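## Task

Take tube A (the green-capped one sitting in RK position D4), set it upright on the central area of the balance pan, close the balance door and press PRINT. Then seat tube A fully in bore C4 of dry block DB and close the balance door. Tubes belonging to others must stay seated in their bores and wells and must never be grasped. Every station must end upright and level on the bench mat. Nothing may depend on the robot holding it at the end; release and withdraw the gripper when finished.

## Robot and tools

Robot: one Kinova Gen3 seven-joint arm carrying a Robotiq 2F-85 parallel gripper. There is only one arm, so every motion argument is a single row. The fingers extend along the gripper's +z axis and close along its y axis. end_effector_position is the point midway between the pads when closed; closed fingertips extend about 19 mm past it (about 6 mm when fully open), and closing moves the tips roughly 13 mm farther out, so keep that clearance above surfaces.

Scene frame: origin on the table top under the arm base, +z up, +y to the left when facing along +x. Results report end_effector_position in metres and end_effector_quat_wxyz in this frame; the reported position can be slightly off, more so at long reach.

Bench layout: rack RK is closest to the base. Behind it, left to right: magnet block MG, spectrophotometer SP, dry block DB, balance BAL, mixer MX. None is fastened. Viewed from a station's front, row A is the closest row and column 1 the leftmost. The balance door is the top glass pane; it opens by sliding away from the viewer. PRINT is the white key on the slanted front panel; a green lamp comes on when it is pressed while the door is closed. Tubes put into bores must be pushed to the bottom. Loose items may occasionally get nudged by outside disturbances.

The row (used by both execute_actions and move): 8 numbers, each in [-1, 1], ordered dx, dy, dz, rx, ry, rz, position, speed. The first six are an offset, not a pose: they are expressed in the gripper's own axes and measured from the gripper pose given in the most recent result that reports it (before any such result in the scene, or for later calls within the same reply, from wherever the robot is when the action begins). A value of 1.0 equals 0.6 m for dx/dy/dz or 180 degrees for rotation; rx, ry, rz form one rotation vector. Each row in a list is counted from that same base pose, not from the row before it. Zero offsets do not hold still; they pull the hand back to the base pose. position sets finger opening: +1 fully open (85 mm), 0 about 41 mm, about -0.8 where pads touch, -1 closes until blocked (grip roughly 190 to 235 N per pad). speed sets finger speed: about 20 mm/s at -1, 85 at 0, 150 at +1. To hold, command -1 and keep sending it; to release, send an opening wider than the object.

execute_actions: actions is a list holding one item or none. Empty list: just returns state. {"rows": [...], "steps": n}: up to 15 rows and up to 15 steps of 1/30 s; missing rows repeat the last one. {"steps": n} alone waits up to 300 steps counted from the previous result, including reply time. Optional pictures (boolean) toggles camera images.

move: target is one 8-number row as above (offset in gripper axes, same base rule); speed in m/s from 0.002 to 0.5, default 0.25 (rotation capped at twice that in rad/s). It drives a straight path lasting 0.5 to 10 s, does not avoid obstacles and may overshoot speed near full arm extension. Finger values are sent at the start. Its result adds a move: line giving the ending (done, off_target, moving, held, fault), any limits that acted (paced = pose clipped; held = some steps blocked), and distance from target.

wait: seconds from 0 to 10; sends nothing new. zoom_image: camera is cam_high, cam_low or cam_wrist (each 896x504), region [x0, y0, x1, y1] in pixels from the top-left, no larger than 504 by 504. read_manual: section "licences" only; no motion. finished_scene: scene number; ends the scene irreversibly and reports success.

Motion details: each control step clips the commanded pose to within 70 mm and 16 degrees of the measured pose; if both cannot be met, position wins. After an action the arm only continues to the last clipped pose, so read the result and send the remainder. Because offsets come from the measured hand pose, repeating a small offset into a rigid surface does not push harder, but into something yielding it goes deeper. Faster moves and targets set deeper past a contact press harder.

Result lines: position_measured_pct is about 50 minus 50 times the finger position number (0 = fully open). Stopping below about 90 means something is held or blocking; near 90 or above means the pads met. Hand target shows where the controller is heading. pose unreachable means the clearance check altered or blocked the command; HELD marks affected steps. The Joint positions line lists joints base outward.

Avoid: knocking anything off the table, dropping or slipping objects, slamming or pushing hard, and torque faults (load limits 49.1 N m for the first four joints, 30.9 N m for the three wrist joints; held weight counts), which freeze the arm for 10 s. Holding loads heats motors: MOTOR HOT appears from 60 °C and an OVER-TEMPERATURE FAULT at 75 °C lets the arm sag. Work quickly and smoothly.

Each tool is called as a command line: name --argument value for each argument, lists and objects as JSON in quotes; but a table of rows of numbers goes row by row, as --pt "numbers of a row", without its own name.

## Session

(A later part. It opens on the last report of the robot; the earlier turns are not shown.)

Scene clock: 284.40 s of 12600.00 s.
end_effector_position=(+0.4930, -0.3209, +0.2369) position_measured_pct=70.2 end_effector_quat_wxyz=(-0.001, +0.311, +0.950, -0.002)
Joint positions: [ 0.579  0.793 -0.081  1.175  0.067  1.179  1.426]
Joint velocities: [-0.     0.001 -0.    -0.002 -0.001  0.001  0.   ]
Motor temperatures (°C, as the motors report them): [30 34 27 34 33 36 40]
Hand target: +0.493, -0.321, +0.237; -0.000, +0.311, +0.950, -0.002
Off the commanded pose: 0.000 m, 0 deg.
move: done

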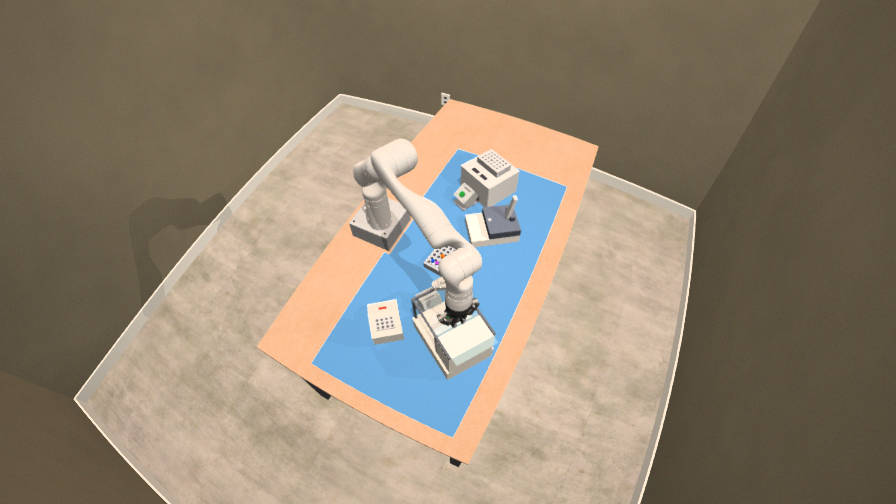

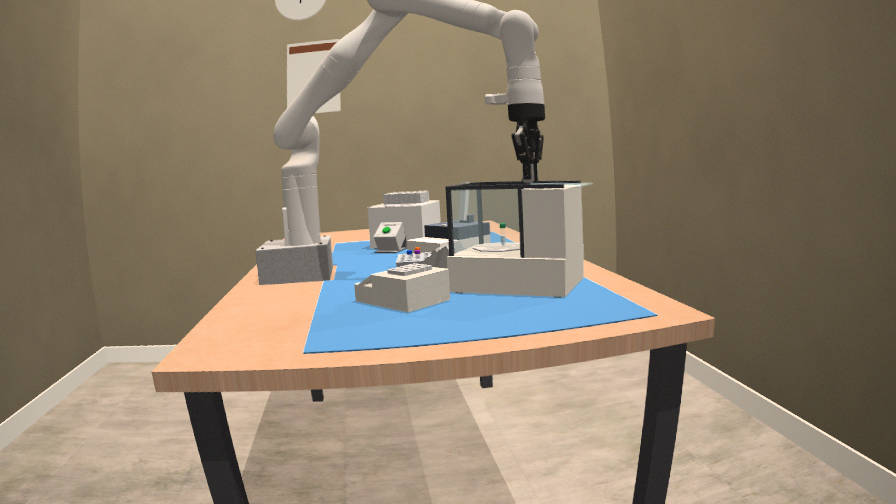

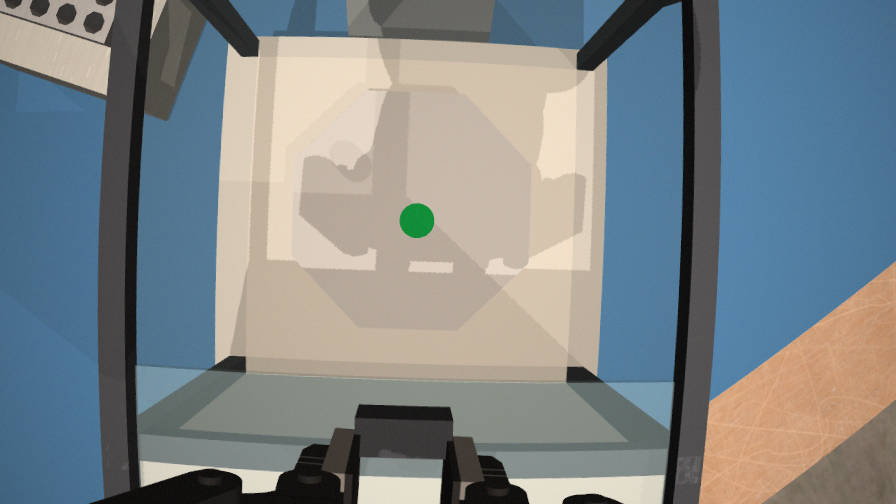

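move --target '[0,0,0,0,0,0,-0.1,0]' --speed 0.01

move --target '[0,0,-0.05,0,0,0,-0.1,0]' --speed 0.05

move --target '[0.11,-0.002,0,0,0,0,-0.3,0]' --speed 0.08

move --target '[0,0,0.14,0,0,0,-0.3,0]' --speed 0.06

Scene clock: 290.57 s of 12600.00 s.
end_effector_position=(+0.4930, -0.3209, +0.2369) position_measured_pct=54.8 end_effector_quat_wxyz=(-0.001, +0.311, +0.950, -0.002)
Joint positions: [ 0.579  0.793 -0.081  1.175  0.067  1.179  1.426]
Joint velocities: [ 0.    -0.    -0.001  0.001  0.     0.    -0.001]
Motor temperatures (°C, as the motors report them): [30 35 27 34 33 36 40]
Hand target: +0.493, -0.321, +0.237; -0.001, +0.311, +0.950, -0.002
Off the commanded pose: 0.000 m, 0 deg.
move: done

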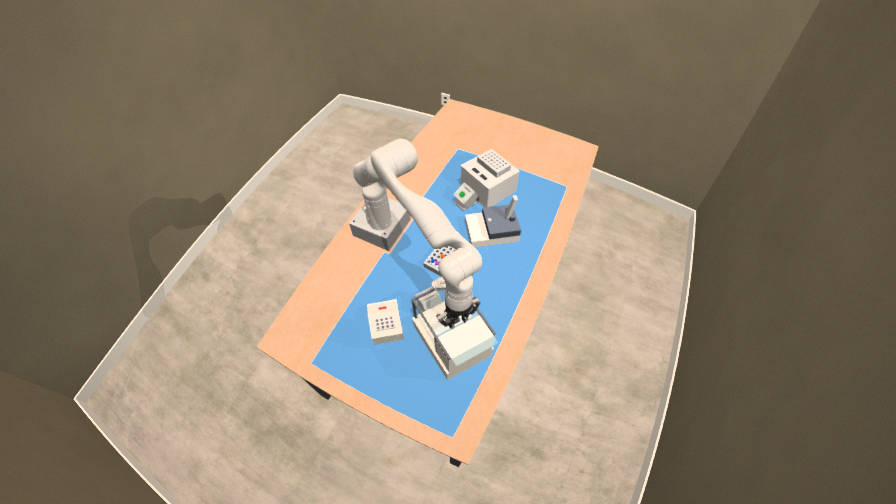

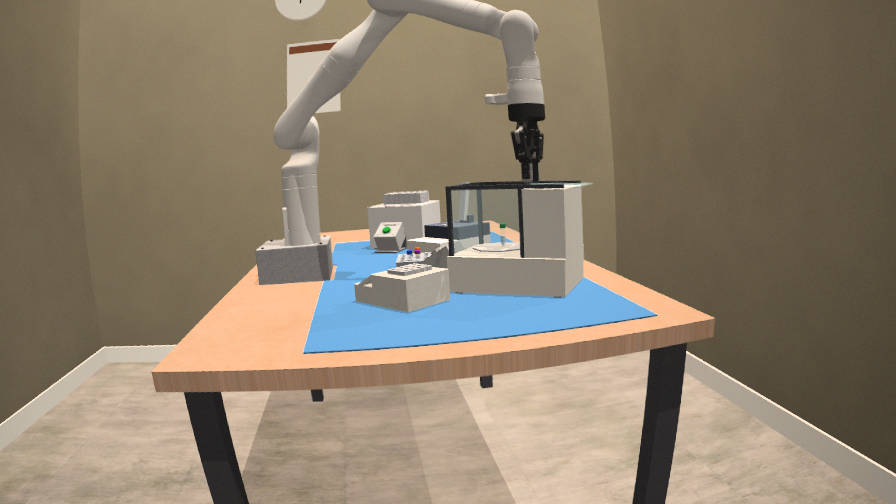

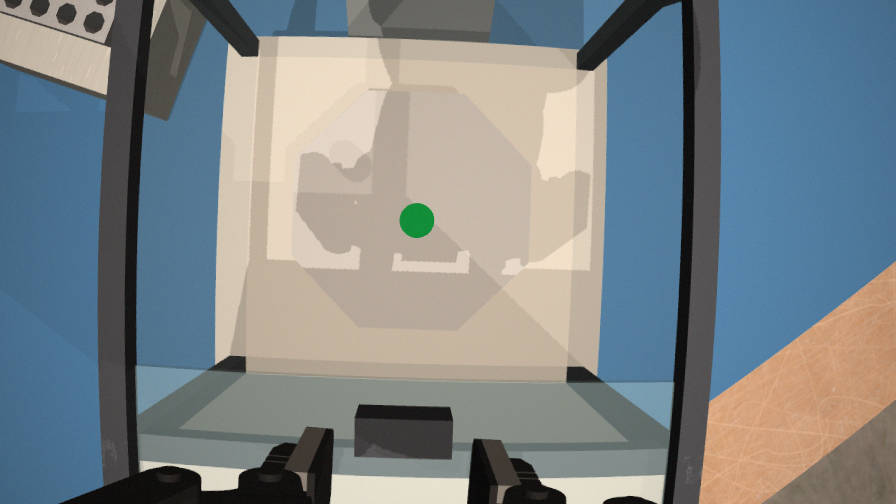

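Scene clock: 291.50 s of 12600.00 s.
end_effector_position=(+0.4931, -0.3207, +0.2668) position_measured_pct=54.8 end_effector_quat_wxyz=(-0.001, +0.311, +0.950, -0.002)
Joint positions: [ 0.578  0.766 -0.081  1.129  0.064  1.253  1.43 ]
Joint velocities: [-0.    -0.001 -0.    -0.003 -0.002  0.002 -0.   ]
Motor temperatures (°C, as the motors report them): [30 35 27 34 33 36 40]
Hand target: +0.493, -0.321, +0.267; -0.001, +0.311, +0.950, -0.002
Off the commanded pose: 0.000 m, 0 deg.
move: done

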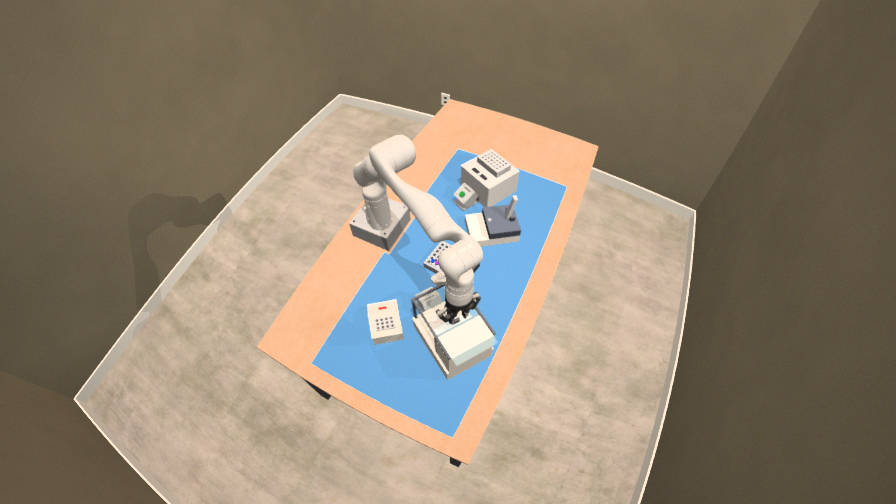

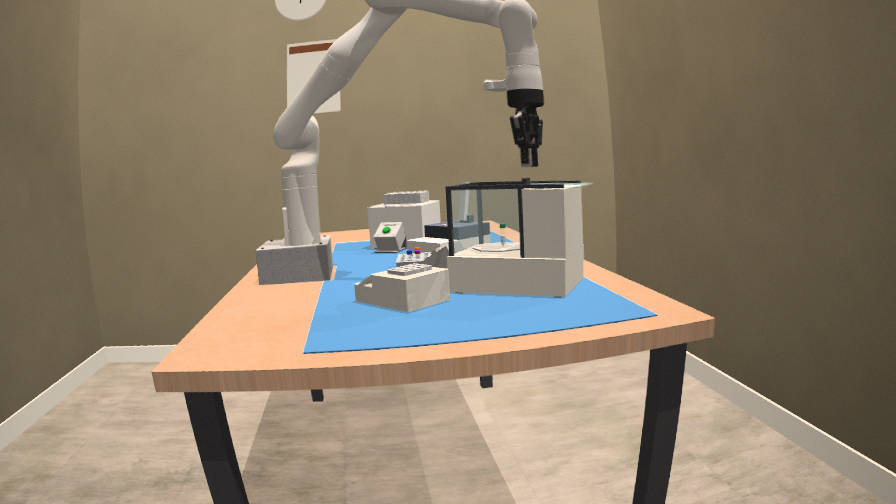

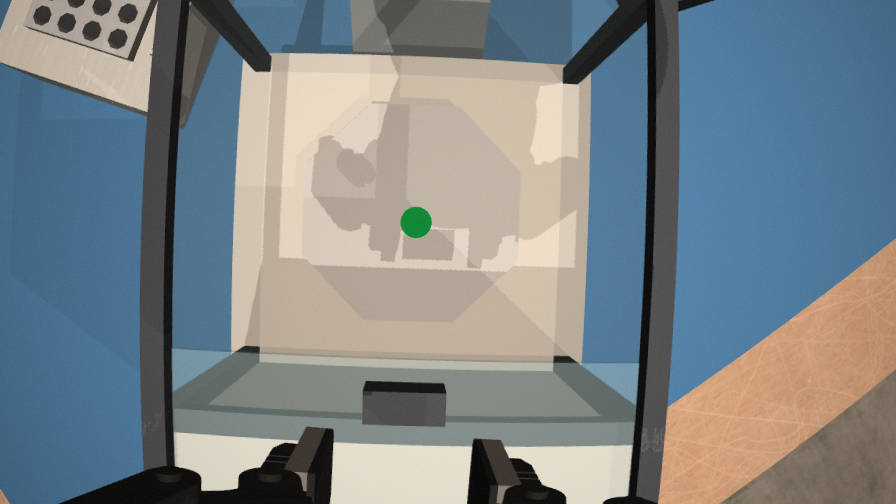

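Scene clock: 292.70 s of 12600.00 s.
end_effector_position=(+0.4390, -0.2828, +0.2663) position_measured_pct=65.1 end_effector_quat_wxyz=(-0.001, +0.311, +0.950, -0.002)
Joint positions: [ 0.582  0.615 -0.09   1.419  0.063  1.114  1.411]
Joint velocities: [ 0.    -0.008 -0.002  0.006 -0.001 -0.003  0.   ]
Motor temperatures (°C, as the motors report them): [30 35 27 34 33 36 40]
Hand target: +0.439, -0.283, +0.267; -0.001, +0.311, +0.950, -0.002
Off the commanded pose: 0.001 m, 0 deg.
move: done

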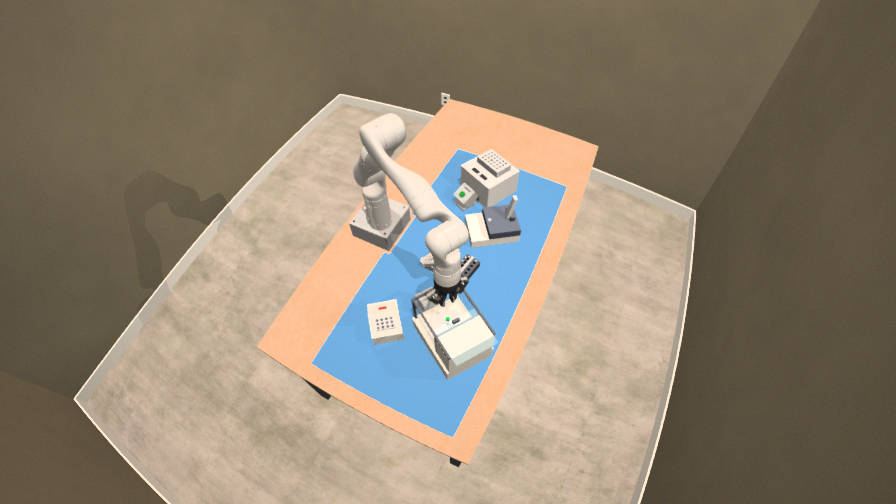

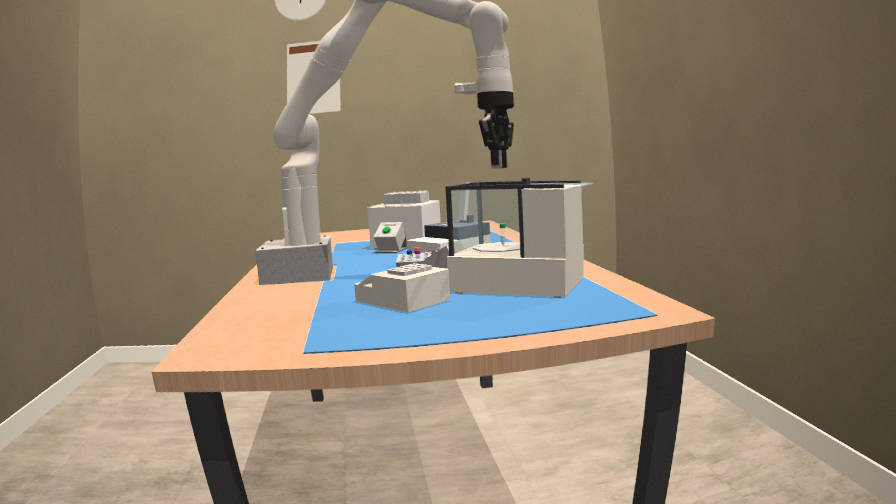

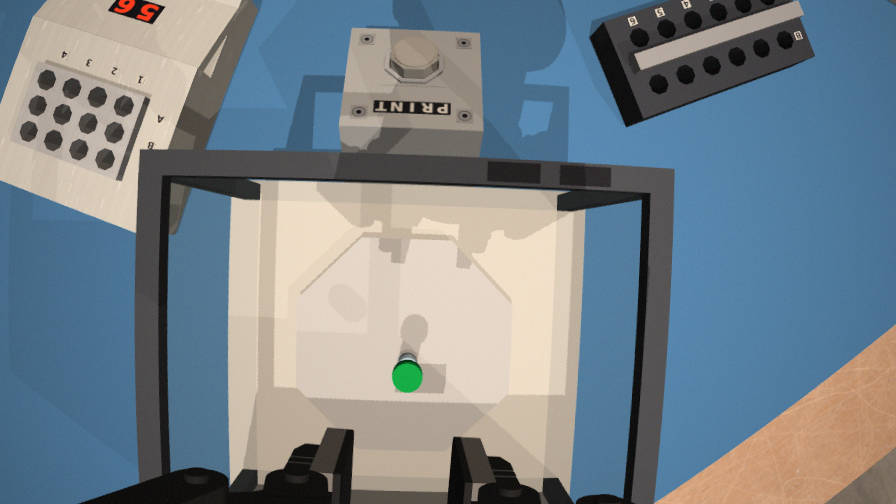

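Scene clock: 294.43 s of 12600.00 s.
end_effector_position=(+0.4388, -0.2832, +0.1826) position_measured_pct=65.1 end_effector_quat_wxyz=(-0.001, +0.311, +0.950, -0.002)
Joint positions: [ 0.581  0.723 -0.085  1.523  0.078  0.904  1.398]
Joint velocities: [-0.     0.004 -0.001  0.002  0.001 -0.003 -0.001]
Motor temperatures (°C, as the motors report them): [30 35 27 34 33 36 40]
Hand target: +0.439, -0.283, +0.182; -0.001, +0.311, +0.950, -0.002
Off the commanded pose: 0.000 m, 0 deg.
move: done

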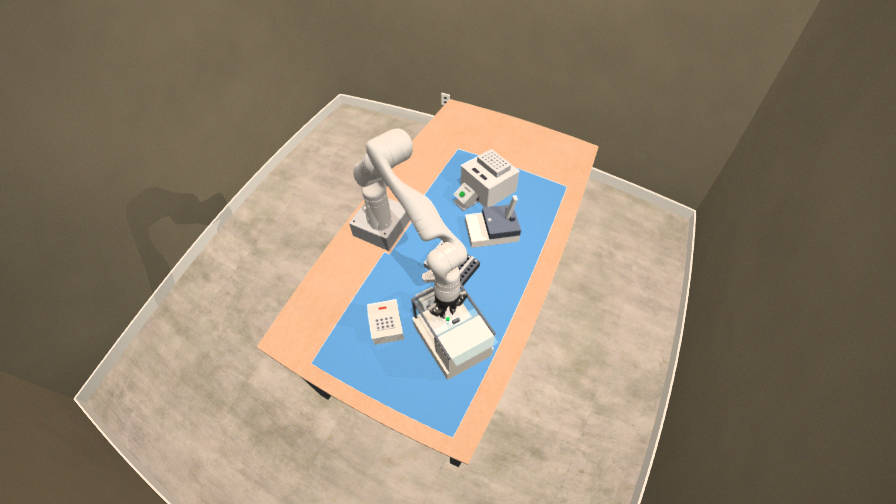

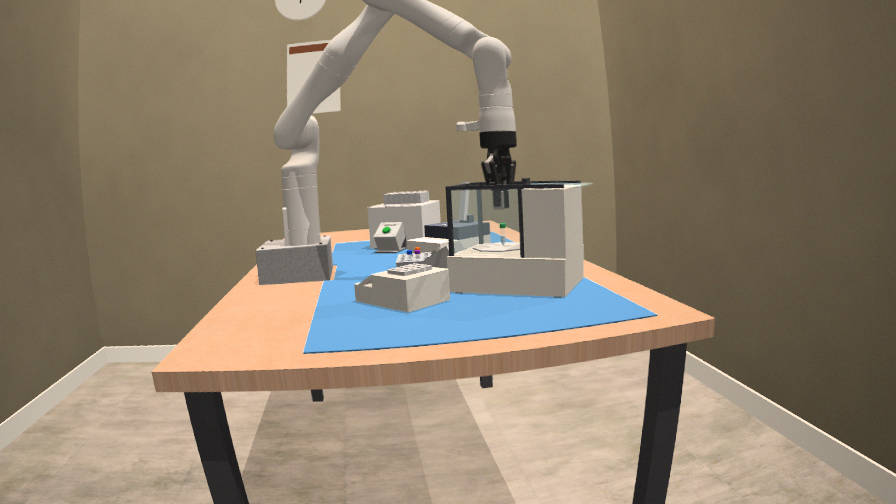

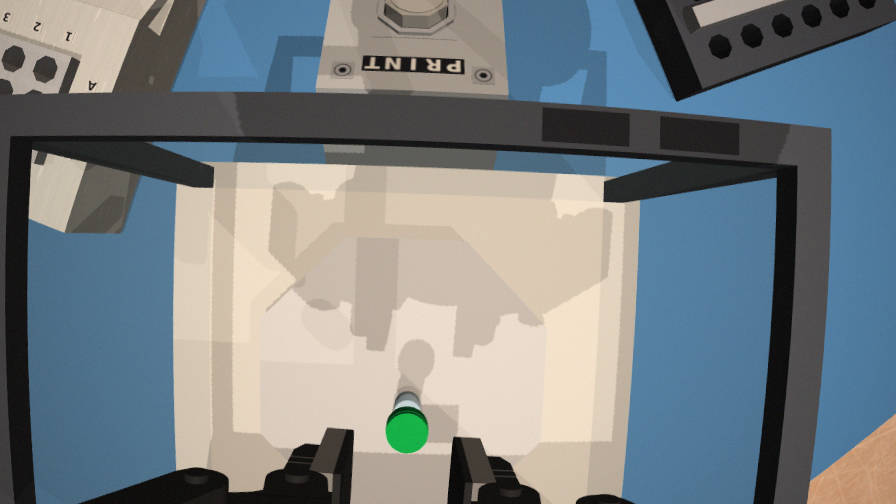

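move --target '[0,0.0025,0.0655,0,0,0,-0.3,0]' --speed 0.02

move --target '[0,0,0,0,0,0,-1,-0.6]' --speed 0.01

Scene clock: 304.90 s of 12600.00 s.
end_effector_position=(+0.4397, -0.2823, +0.1435) position_measured_pct=65.1 end_effector_quat_wxyz=(-0.001, +0.312, +0.950, -0.002)
Joint positions: [ 0.576  0.784 -0.081  1.552  0.086  0.813  1.389]
Joint velocities: [-0.     0.003 -0.002  0.     0.003 -0.004  0.   ]
Motor temperatures (°C, as the motors report them): [30 35 27 34 33 36 40]
Hand target: +0.440, -0.282, +0.143; -0.001, +0.312, +0.950, -0.002
Off the commanded pose: 0.000 m, 0 deg.
move: done

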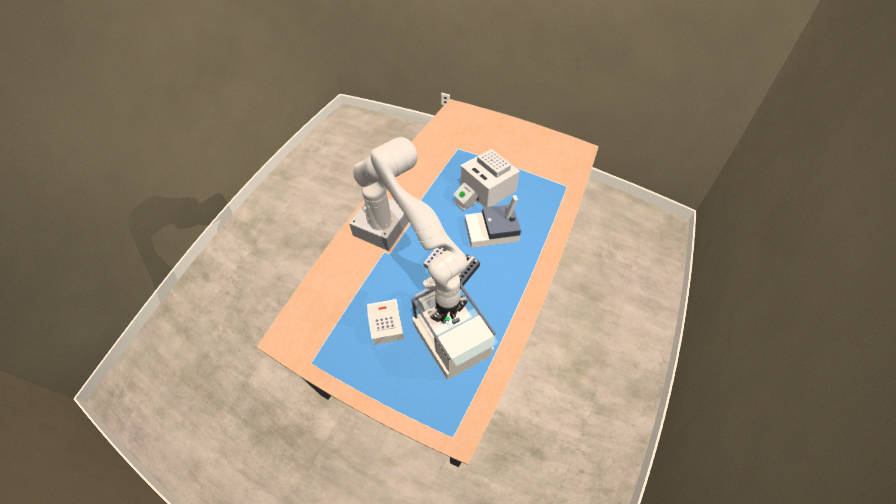

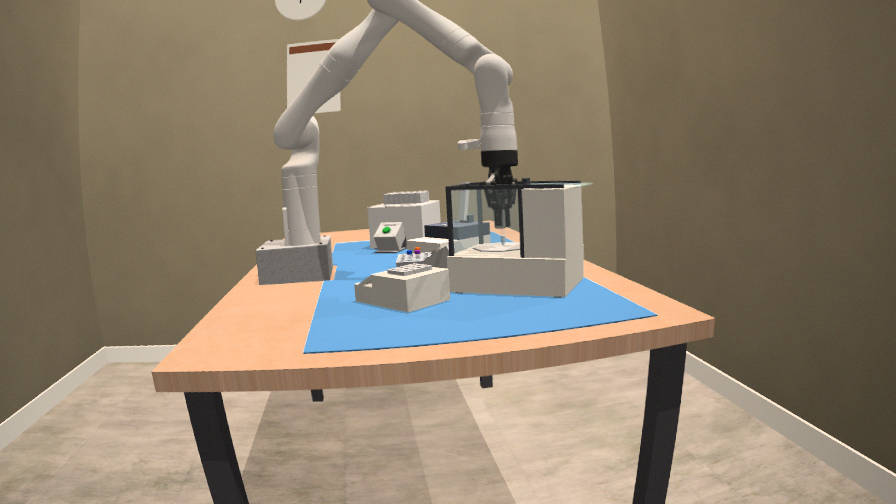

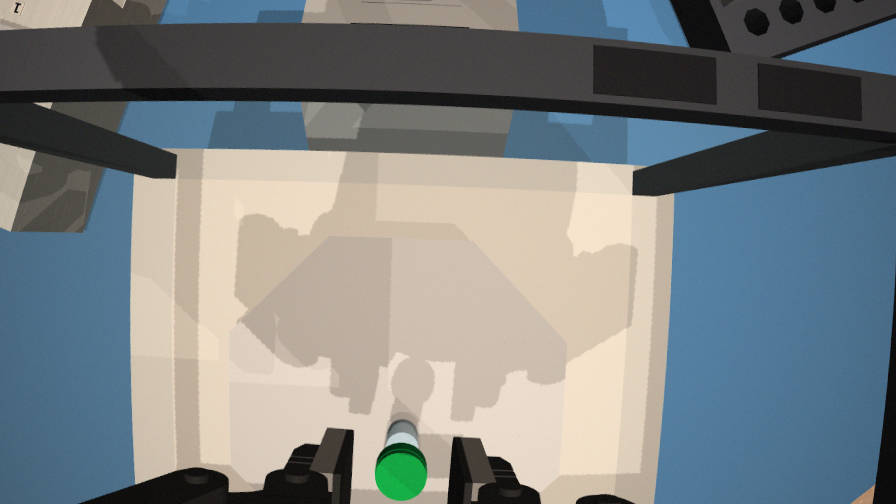

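Scene clock: 305.70 s of 12600.00 s.
end_effector_position=(+0.4398, -0.2823, +0.1437) position_measured_pct=84.5 end_effector_quat_wxyz=(-0.001, +0.312, +0.950, -0.002)
Joint positions: [ 0.576  0.784 -0.081  1.552  0.086  0.813  1.389]
Joint velocities: [ 0.    -0.     0.     0.     0.001 -0.001 -0.   ]
Motor temperatures (°C, as the motors report them): [30 35 27 34 33 36 40]
Hand target: +0.440, -0.282, +0.143; -0.001, +0.312, +0.950, -0.002
Off the commanded pose: 0.000 m, 0 deg.
move: done

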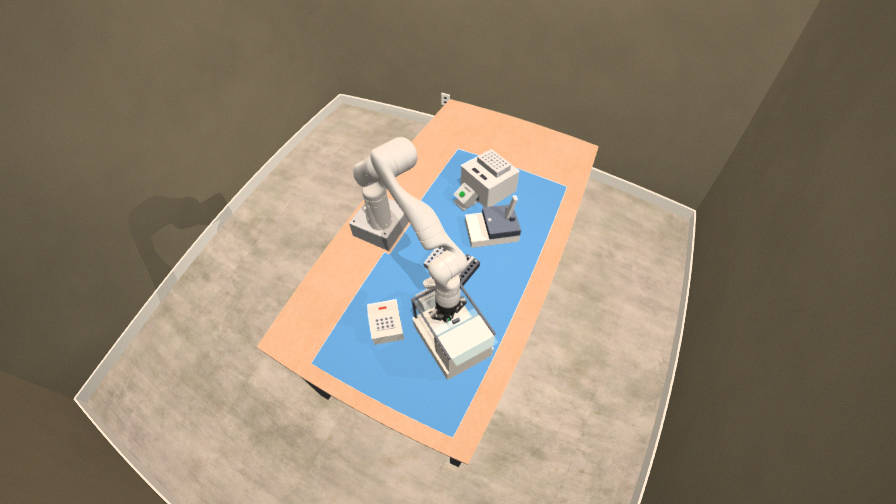

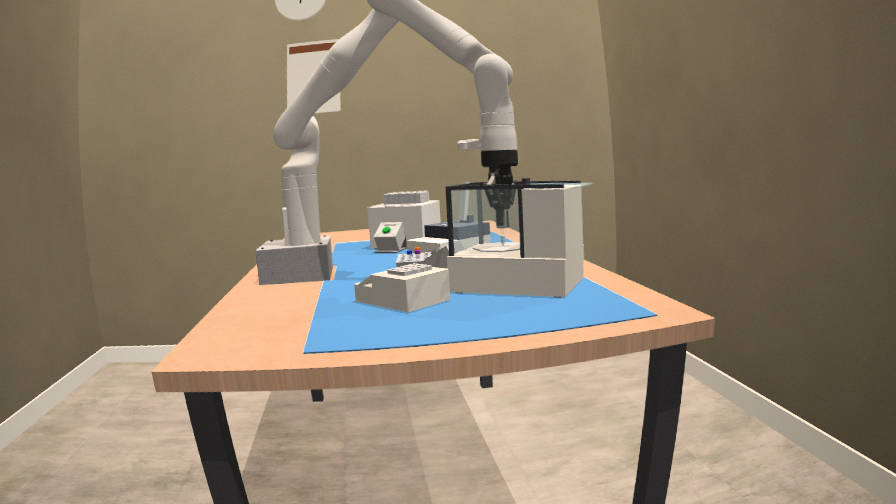

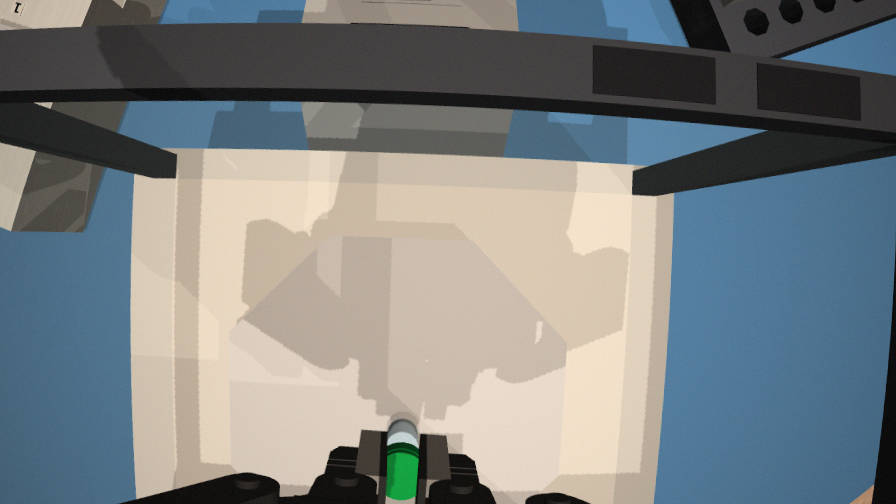

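move --target '[0,0,-0.27,0,0,0,-1,0]' --speed 0.08

move --target '[0.15,-0.35,0,0,0,0,-1,0]' --speed 0.1

Scene clock: 326.03 s of 12600.00 s.
end_effector_position=(+0.4400, -0.2815, +0.3054) position_measured_pct=84.5 end_effector_quat_wxyz=(-0.001, +0.311, +0.950, -0.002)
Joint positions: [ 0.578  0.577 -0.09   1.352  0.057  1.218  1.413]
Joint velocities: [-0.    -0.001 -0.001 -0.005 -0.001  0.003 -0.001]
Motor temperatures (°C, as the motors report them): [30 35 27 34 33 36 40]
Hand target: +0.440, -0.281, +0.306; -0.001, +0.311, +0.950, -0.002
Off the commanded pose: 0.000 m, 0 deg.
move: done

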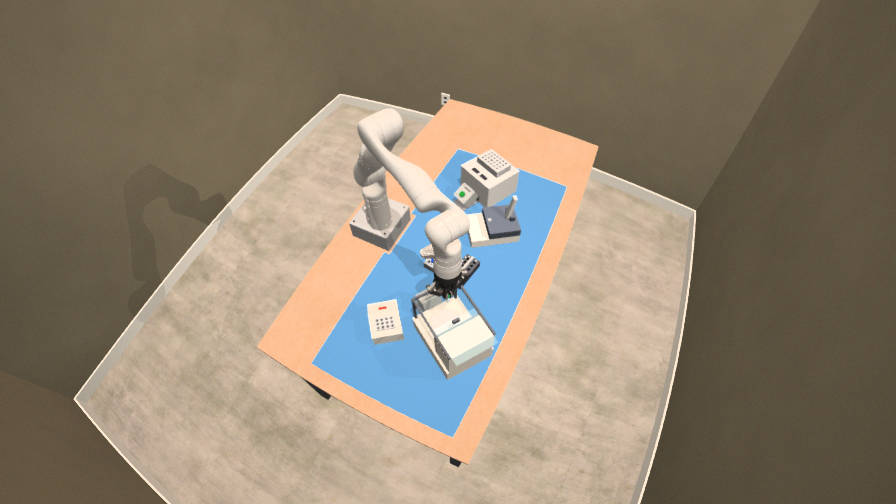

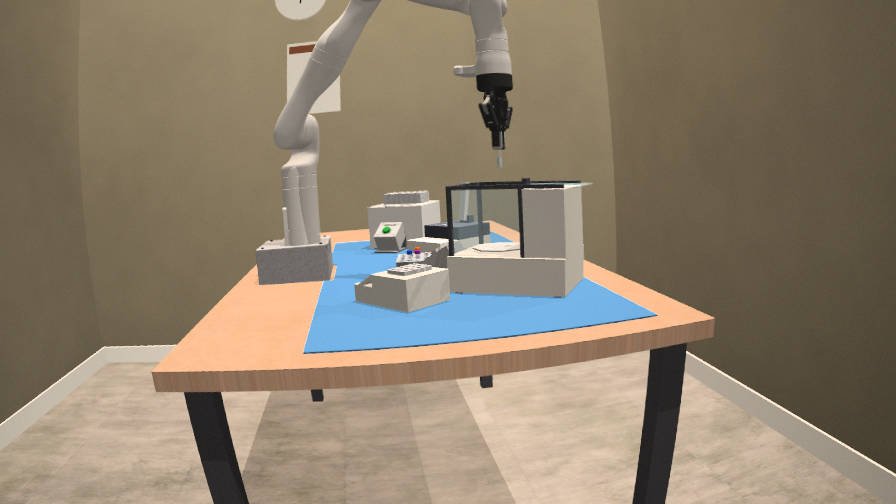

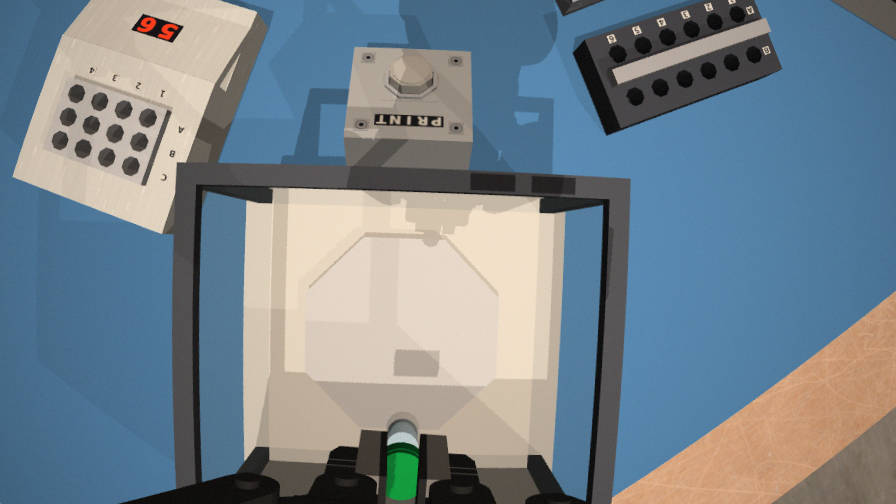

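Scene clock: 328.70 s of 12600.00 s.
end_effector_position=(+0.2442, -0.3975, +0.3061) position_measured_pct=84.5 end_effector_quat_wxyz=(-0.001, +0.311, +0.950, -0.001)
Joint positions: [ 1.     0.451 -0.045  1.566  0.027  1.127  1.879]
Joint velocities: [ 0.006 -0.     0.003  0.001 -0.001  0.001  0.004]
Motor temperatures (°C, as the motors report them): [30 35 27 34 33 36 40]
Hand target: +0.244, -0.398, +0.306; -0.001, +0.311, +0.950, -0.001
Off the commanded pose: 0.001 m, 0 deg.
move: done

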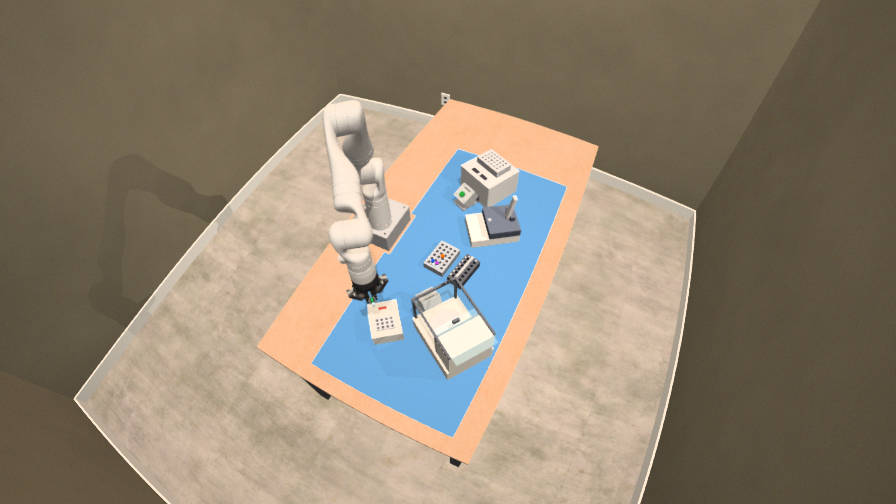

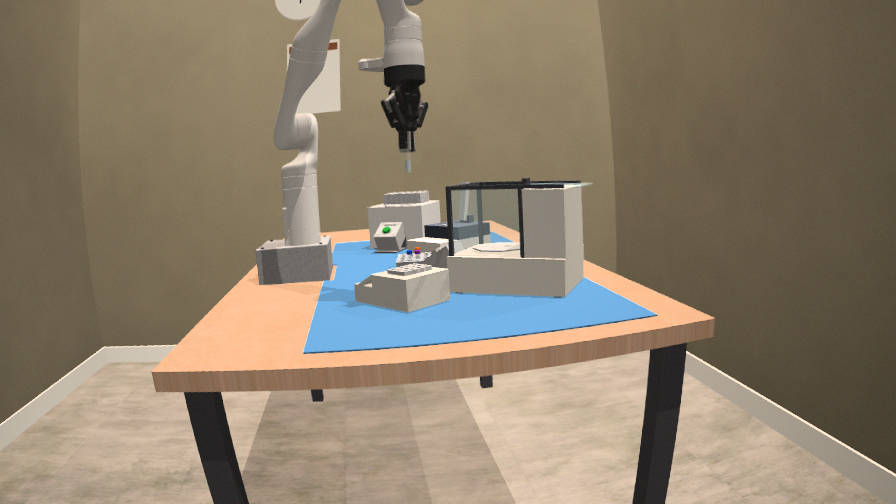

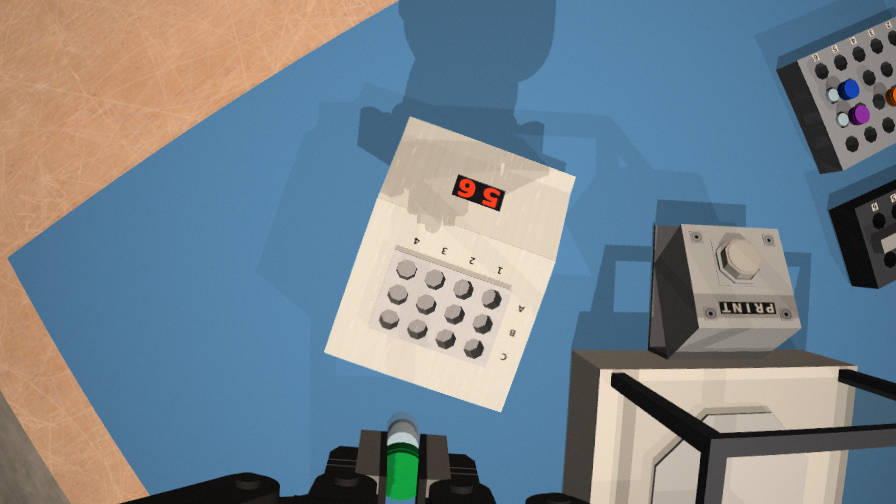

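move --target '[0.016,-0.015,0.2,0,0,0,-1,0]' --speed 0.08

Scene clock: 335.40 s of 12600.00 s.
end_effector_position=(+0.2310, -0.3997, +0.1864) position_measured_pct=84.5 end_effector_quat_wxyz=(-0.001, +0.311, +0.950, -0.001)
Joint positions: [ 1.025  0.605 -0.042  1.751  0.041  0.787  1.891]
Joint velocities: [ 0.     0.004 -0.     0.     0.002 -0.003  0.   ]
Motor temperatures (°C, as the motors report them): [30 35 27 34 33 36 40]
Hand target: +0.231, -0.400, +0.186; -0.001, +0.311, +0.950, -0.001
Off the commanded pose: 0.000 m, 0 deg.
move: done

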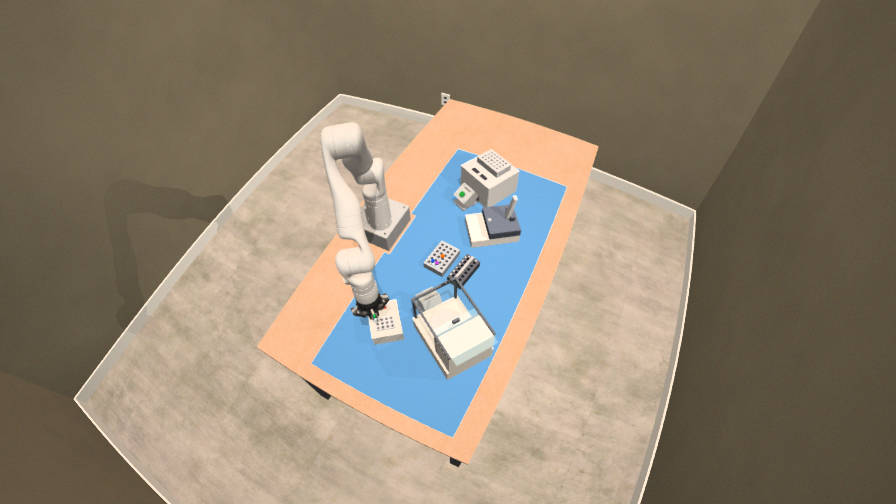

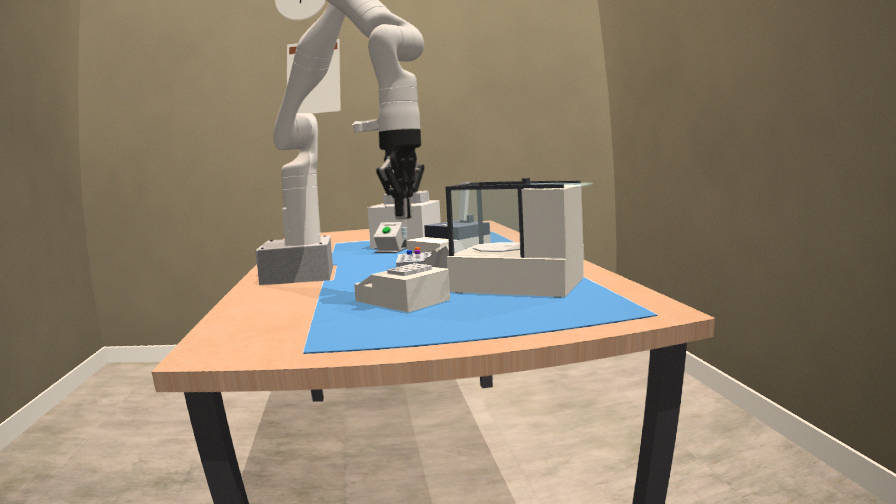

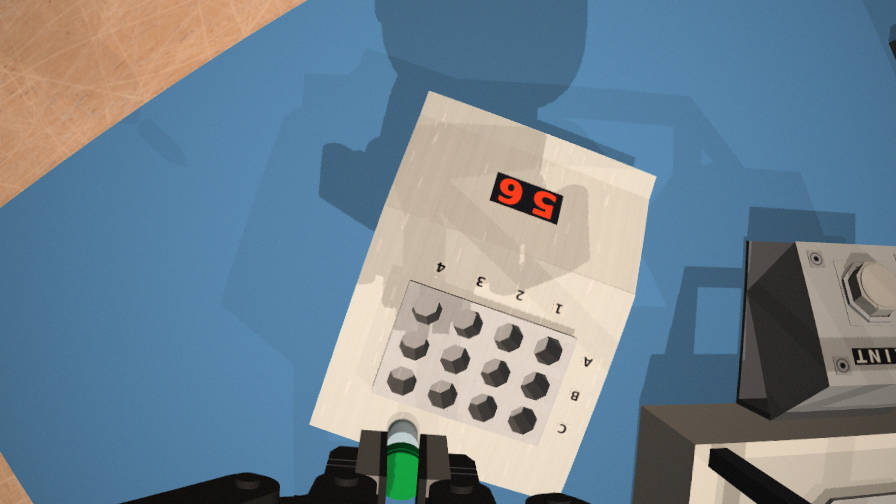

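move --target '[-0.0075,-0.002,0.07,0,0,0,-1,0]' --speed 0.03

Scene clock: 361.37 s of 12600.00 s.
end_effector_position=(+0.2339, -0.4036, +0.1447) position_measured_pct=84.5 end_effector_quat_wxyz=(-0.000, +0.311, +0.950, -0.002)
Joint positions: [ 1.022  0.687 -0.039  1.767  0.047  0.688  1.886]
Joint velocities: [-0.     0.004 -0.001 -0.001 -0.    -0.001 -0.   ]
Motor temperatures (°C, as the motors report them): [30 35 27 34 33 36 40]
Hand target: +0.234, -0.404, +0.144; -0.001, +0.311, +0.950, -0.002
Off the commanded pose: 0.000 m, 0 deg.
move: done

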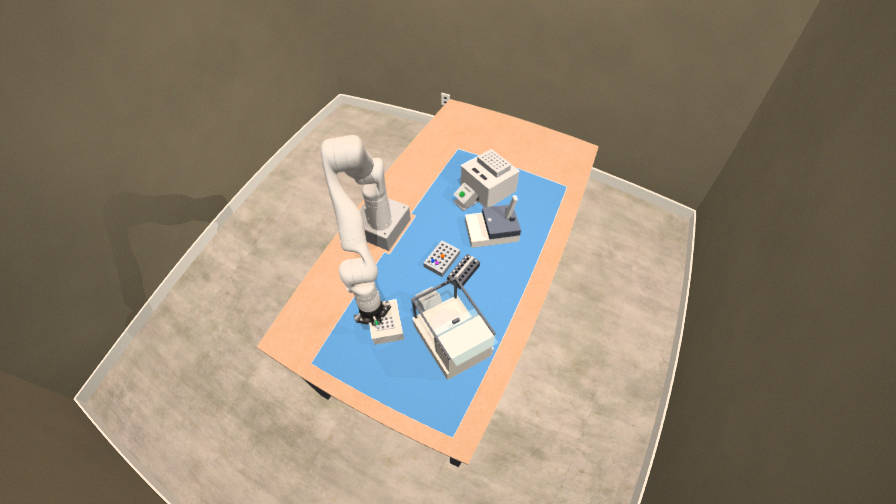

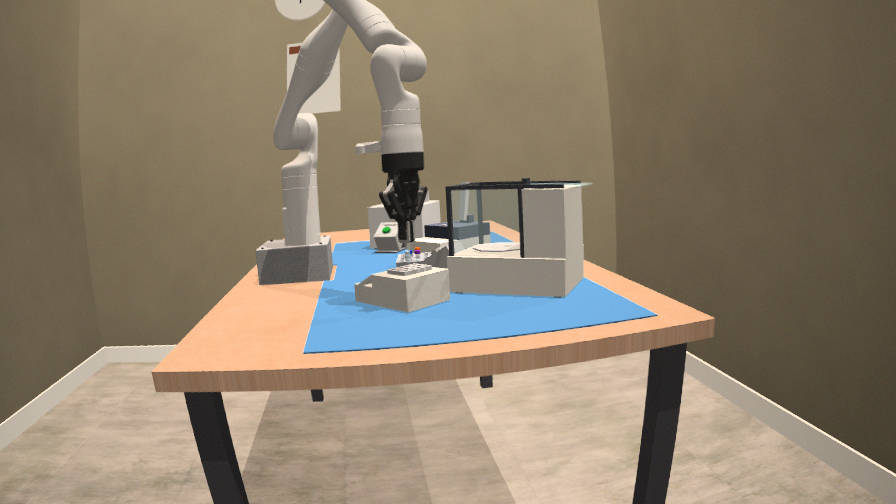

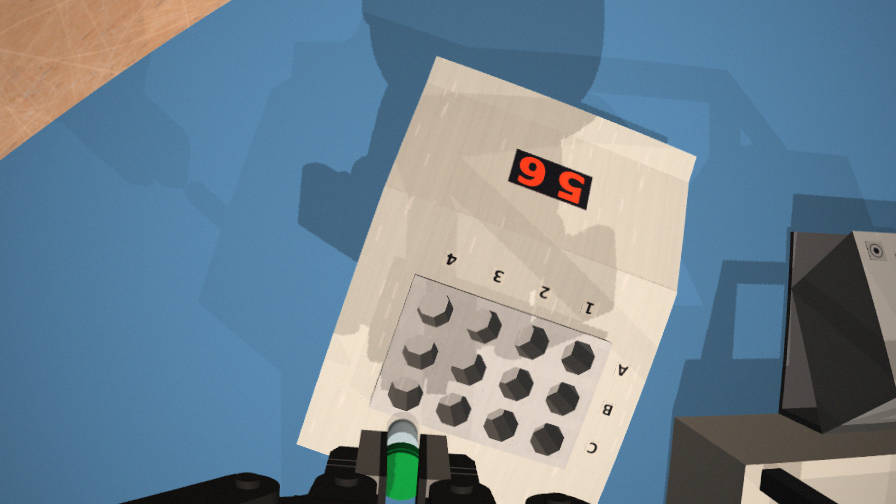

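move --target '[0,0.0007,0.036,0,0,0,-1,0]' --speed 0.015

Scene clock: 366.83 s of 12600.00 s.
end_effector_position=(+0.2361, -0.4055, +0.1297) position_measured_pct=84.5 end_effector_quat_wxyz=(+0.004, +0.311, +0.950, -0.005)
Joint positions: [ 1.019  0.715 -0.038  1.778  0.049  0.64   1.882]
Joint velocities: [-0.001 -0.     0.001  0.    -0.    -0.004 -0.   ]
Motor temperatures (°C, as the motors report them): [30 35 27 34 33 36 40]
Hand target: +0.234, -0.403, +0.123; -0.000, +0.311, +0.950, -0.002
Off the commanded pose: 0.007 m, 1 deg.
move: off_target

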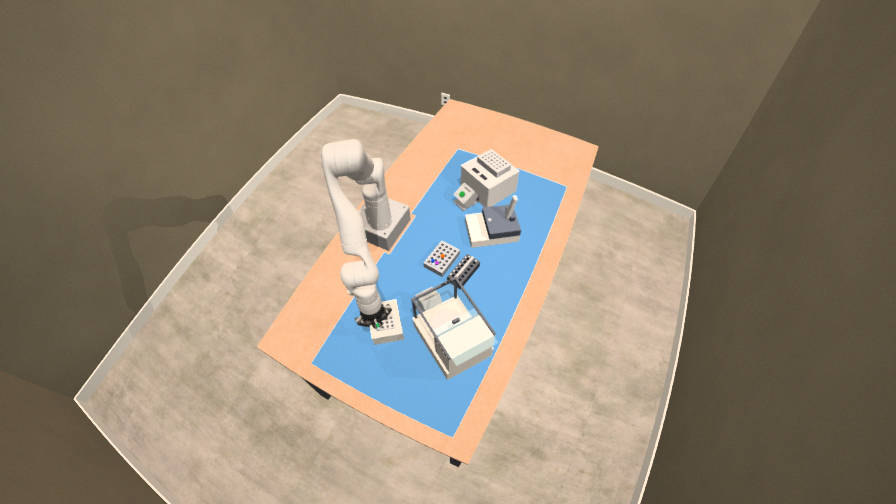

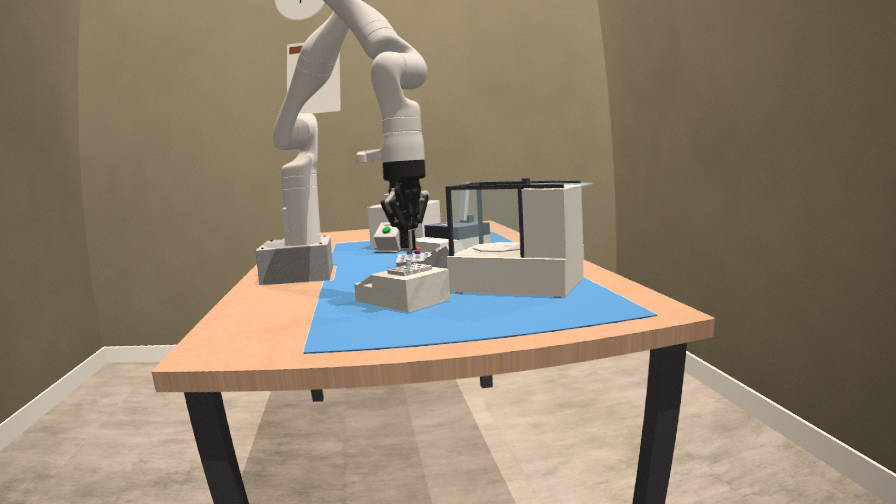

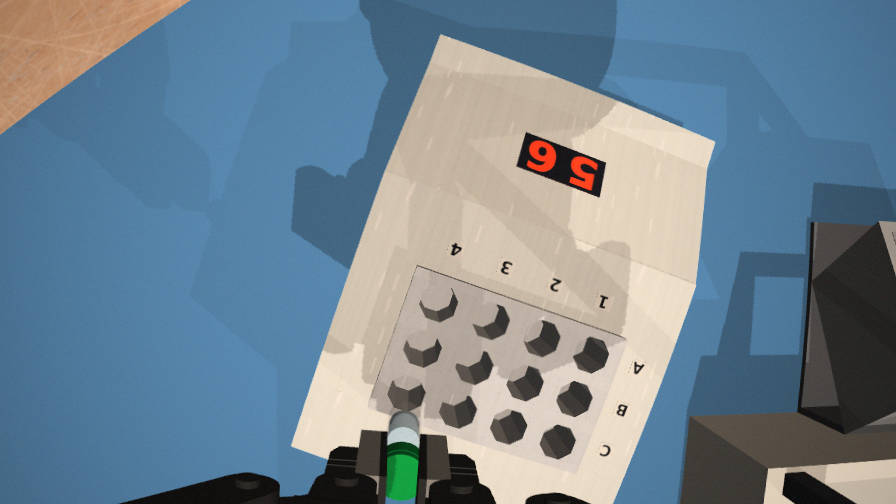

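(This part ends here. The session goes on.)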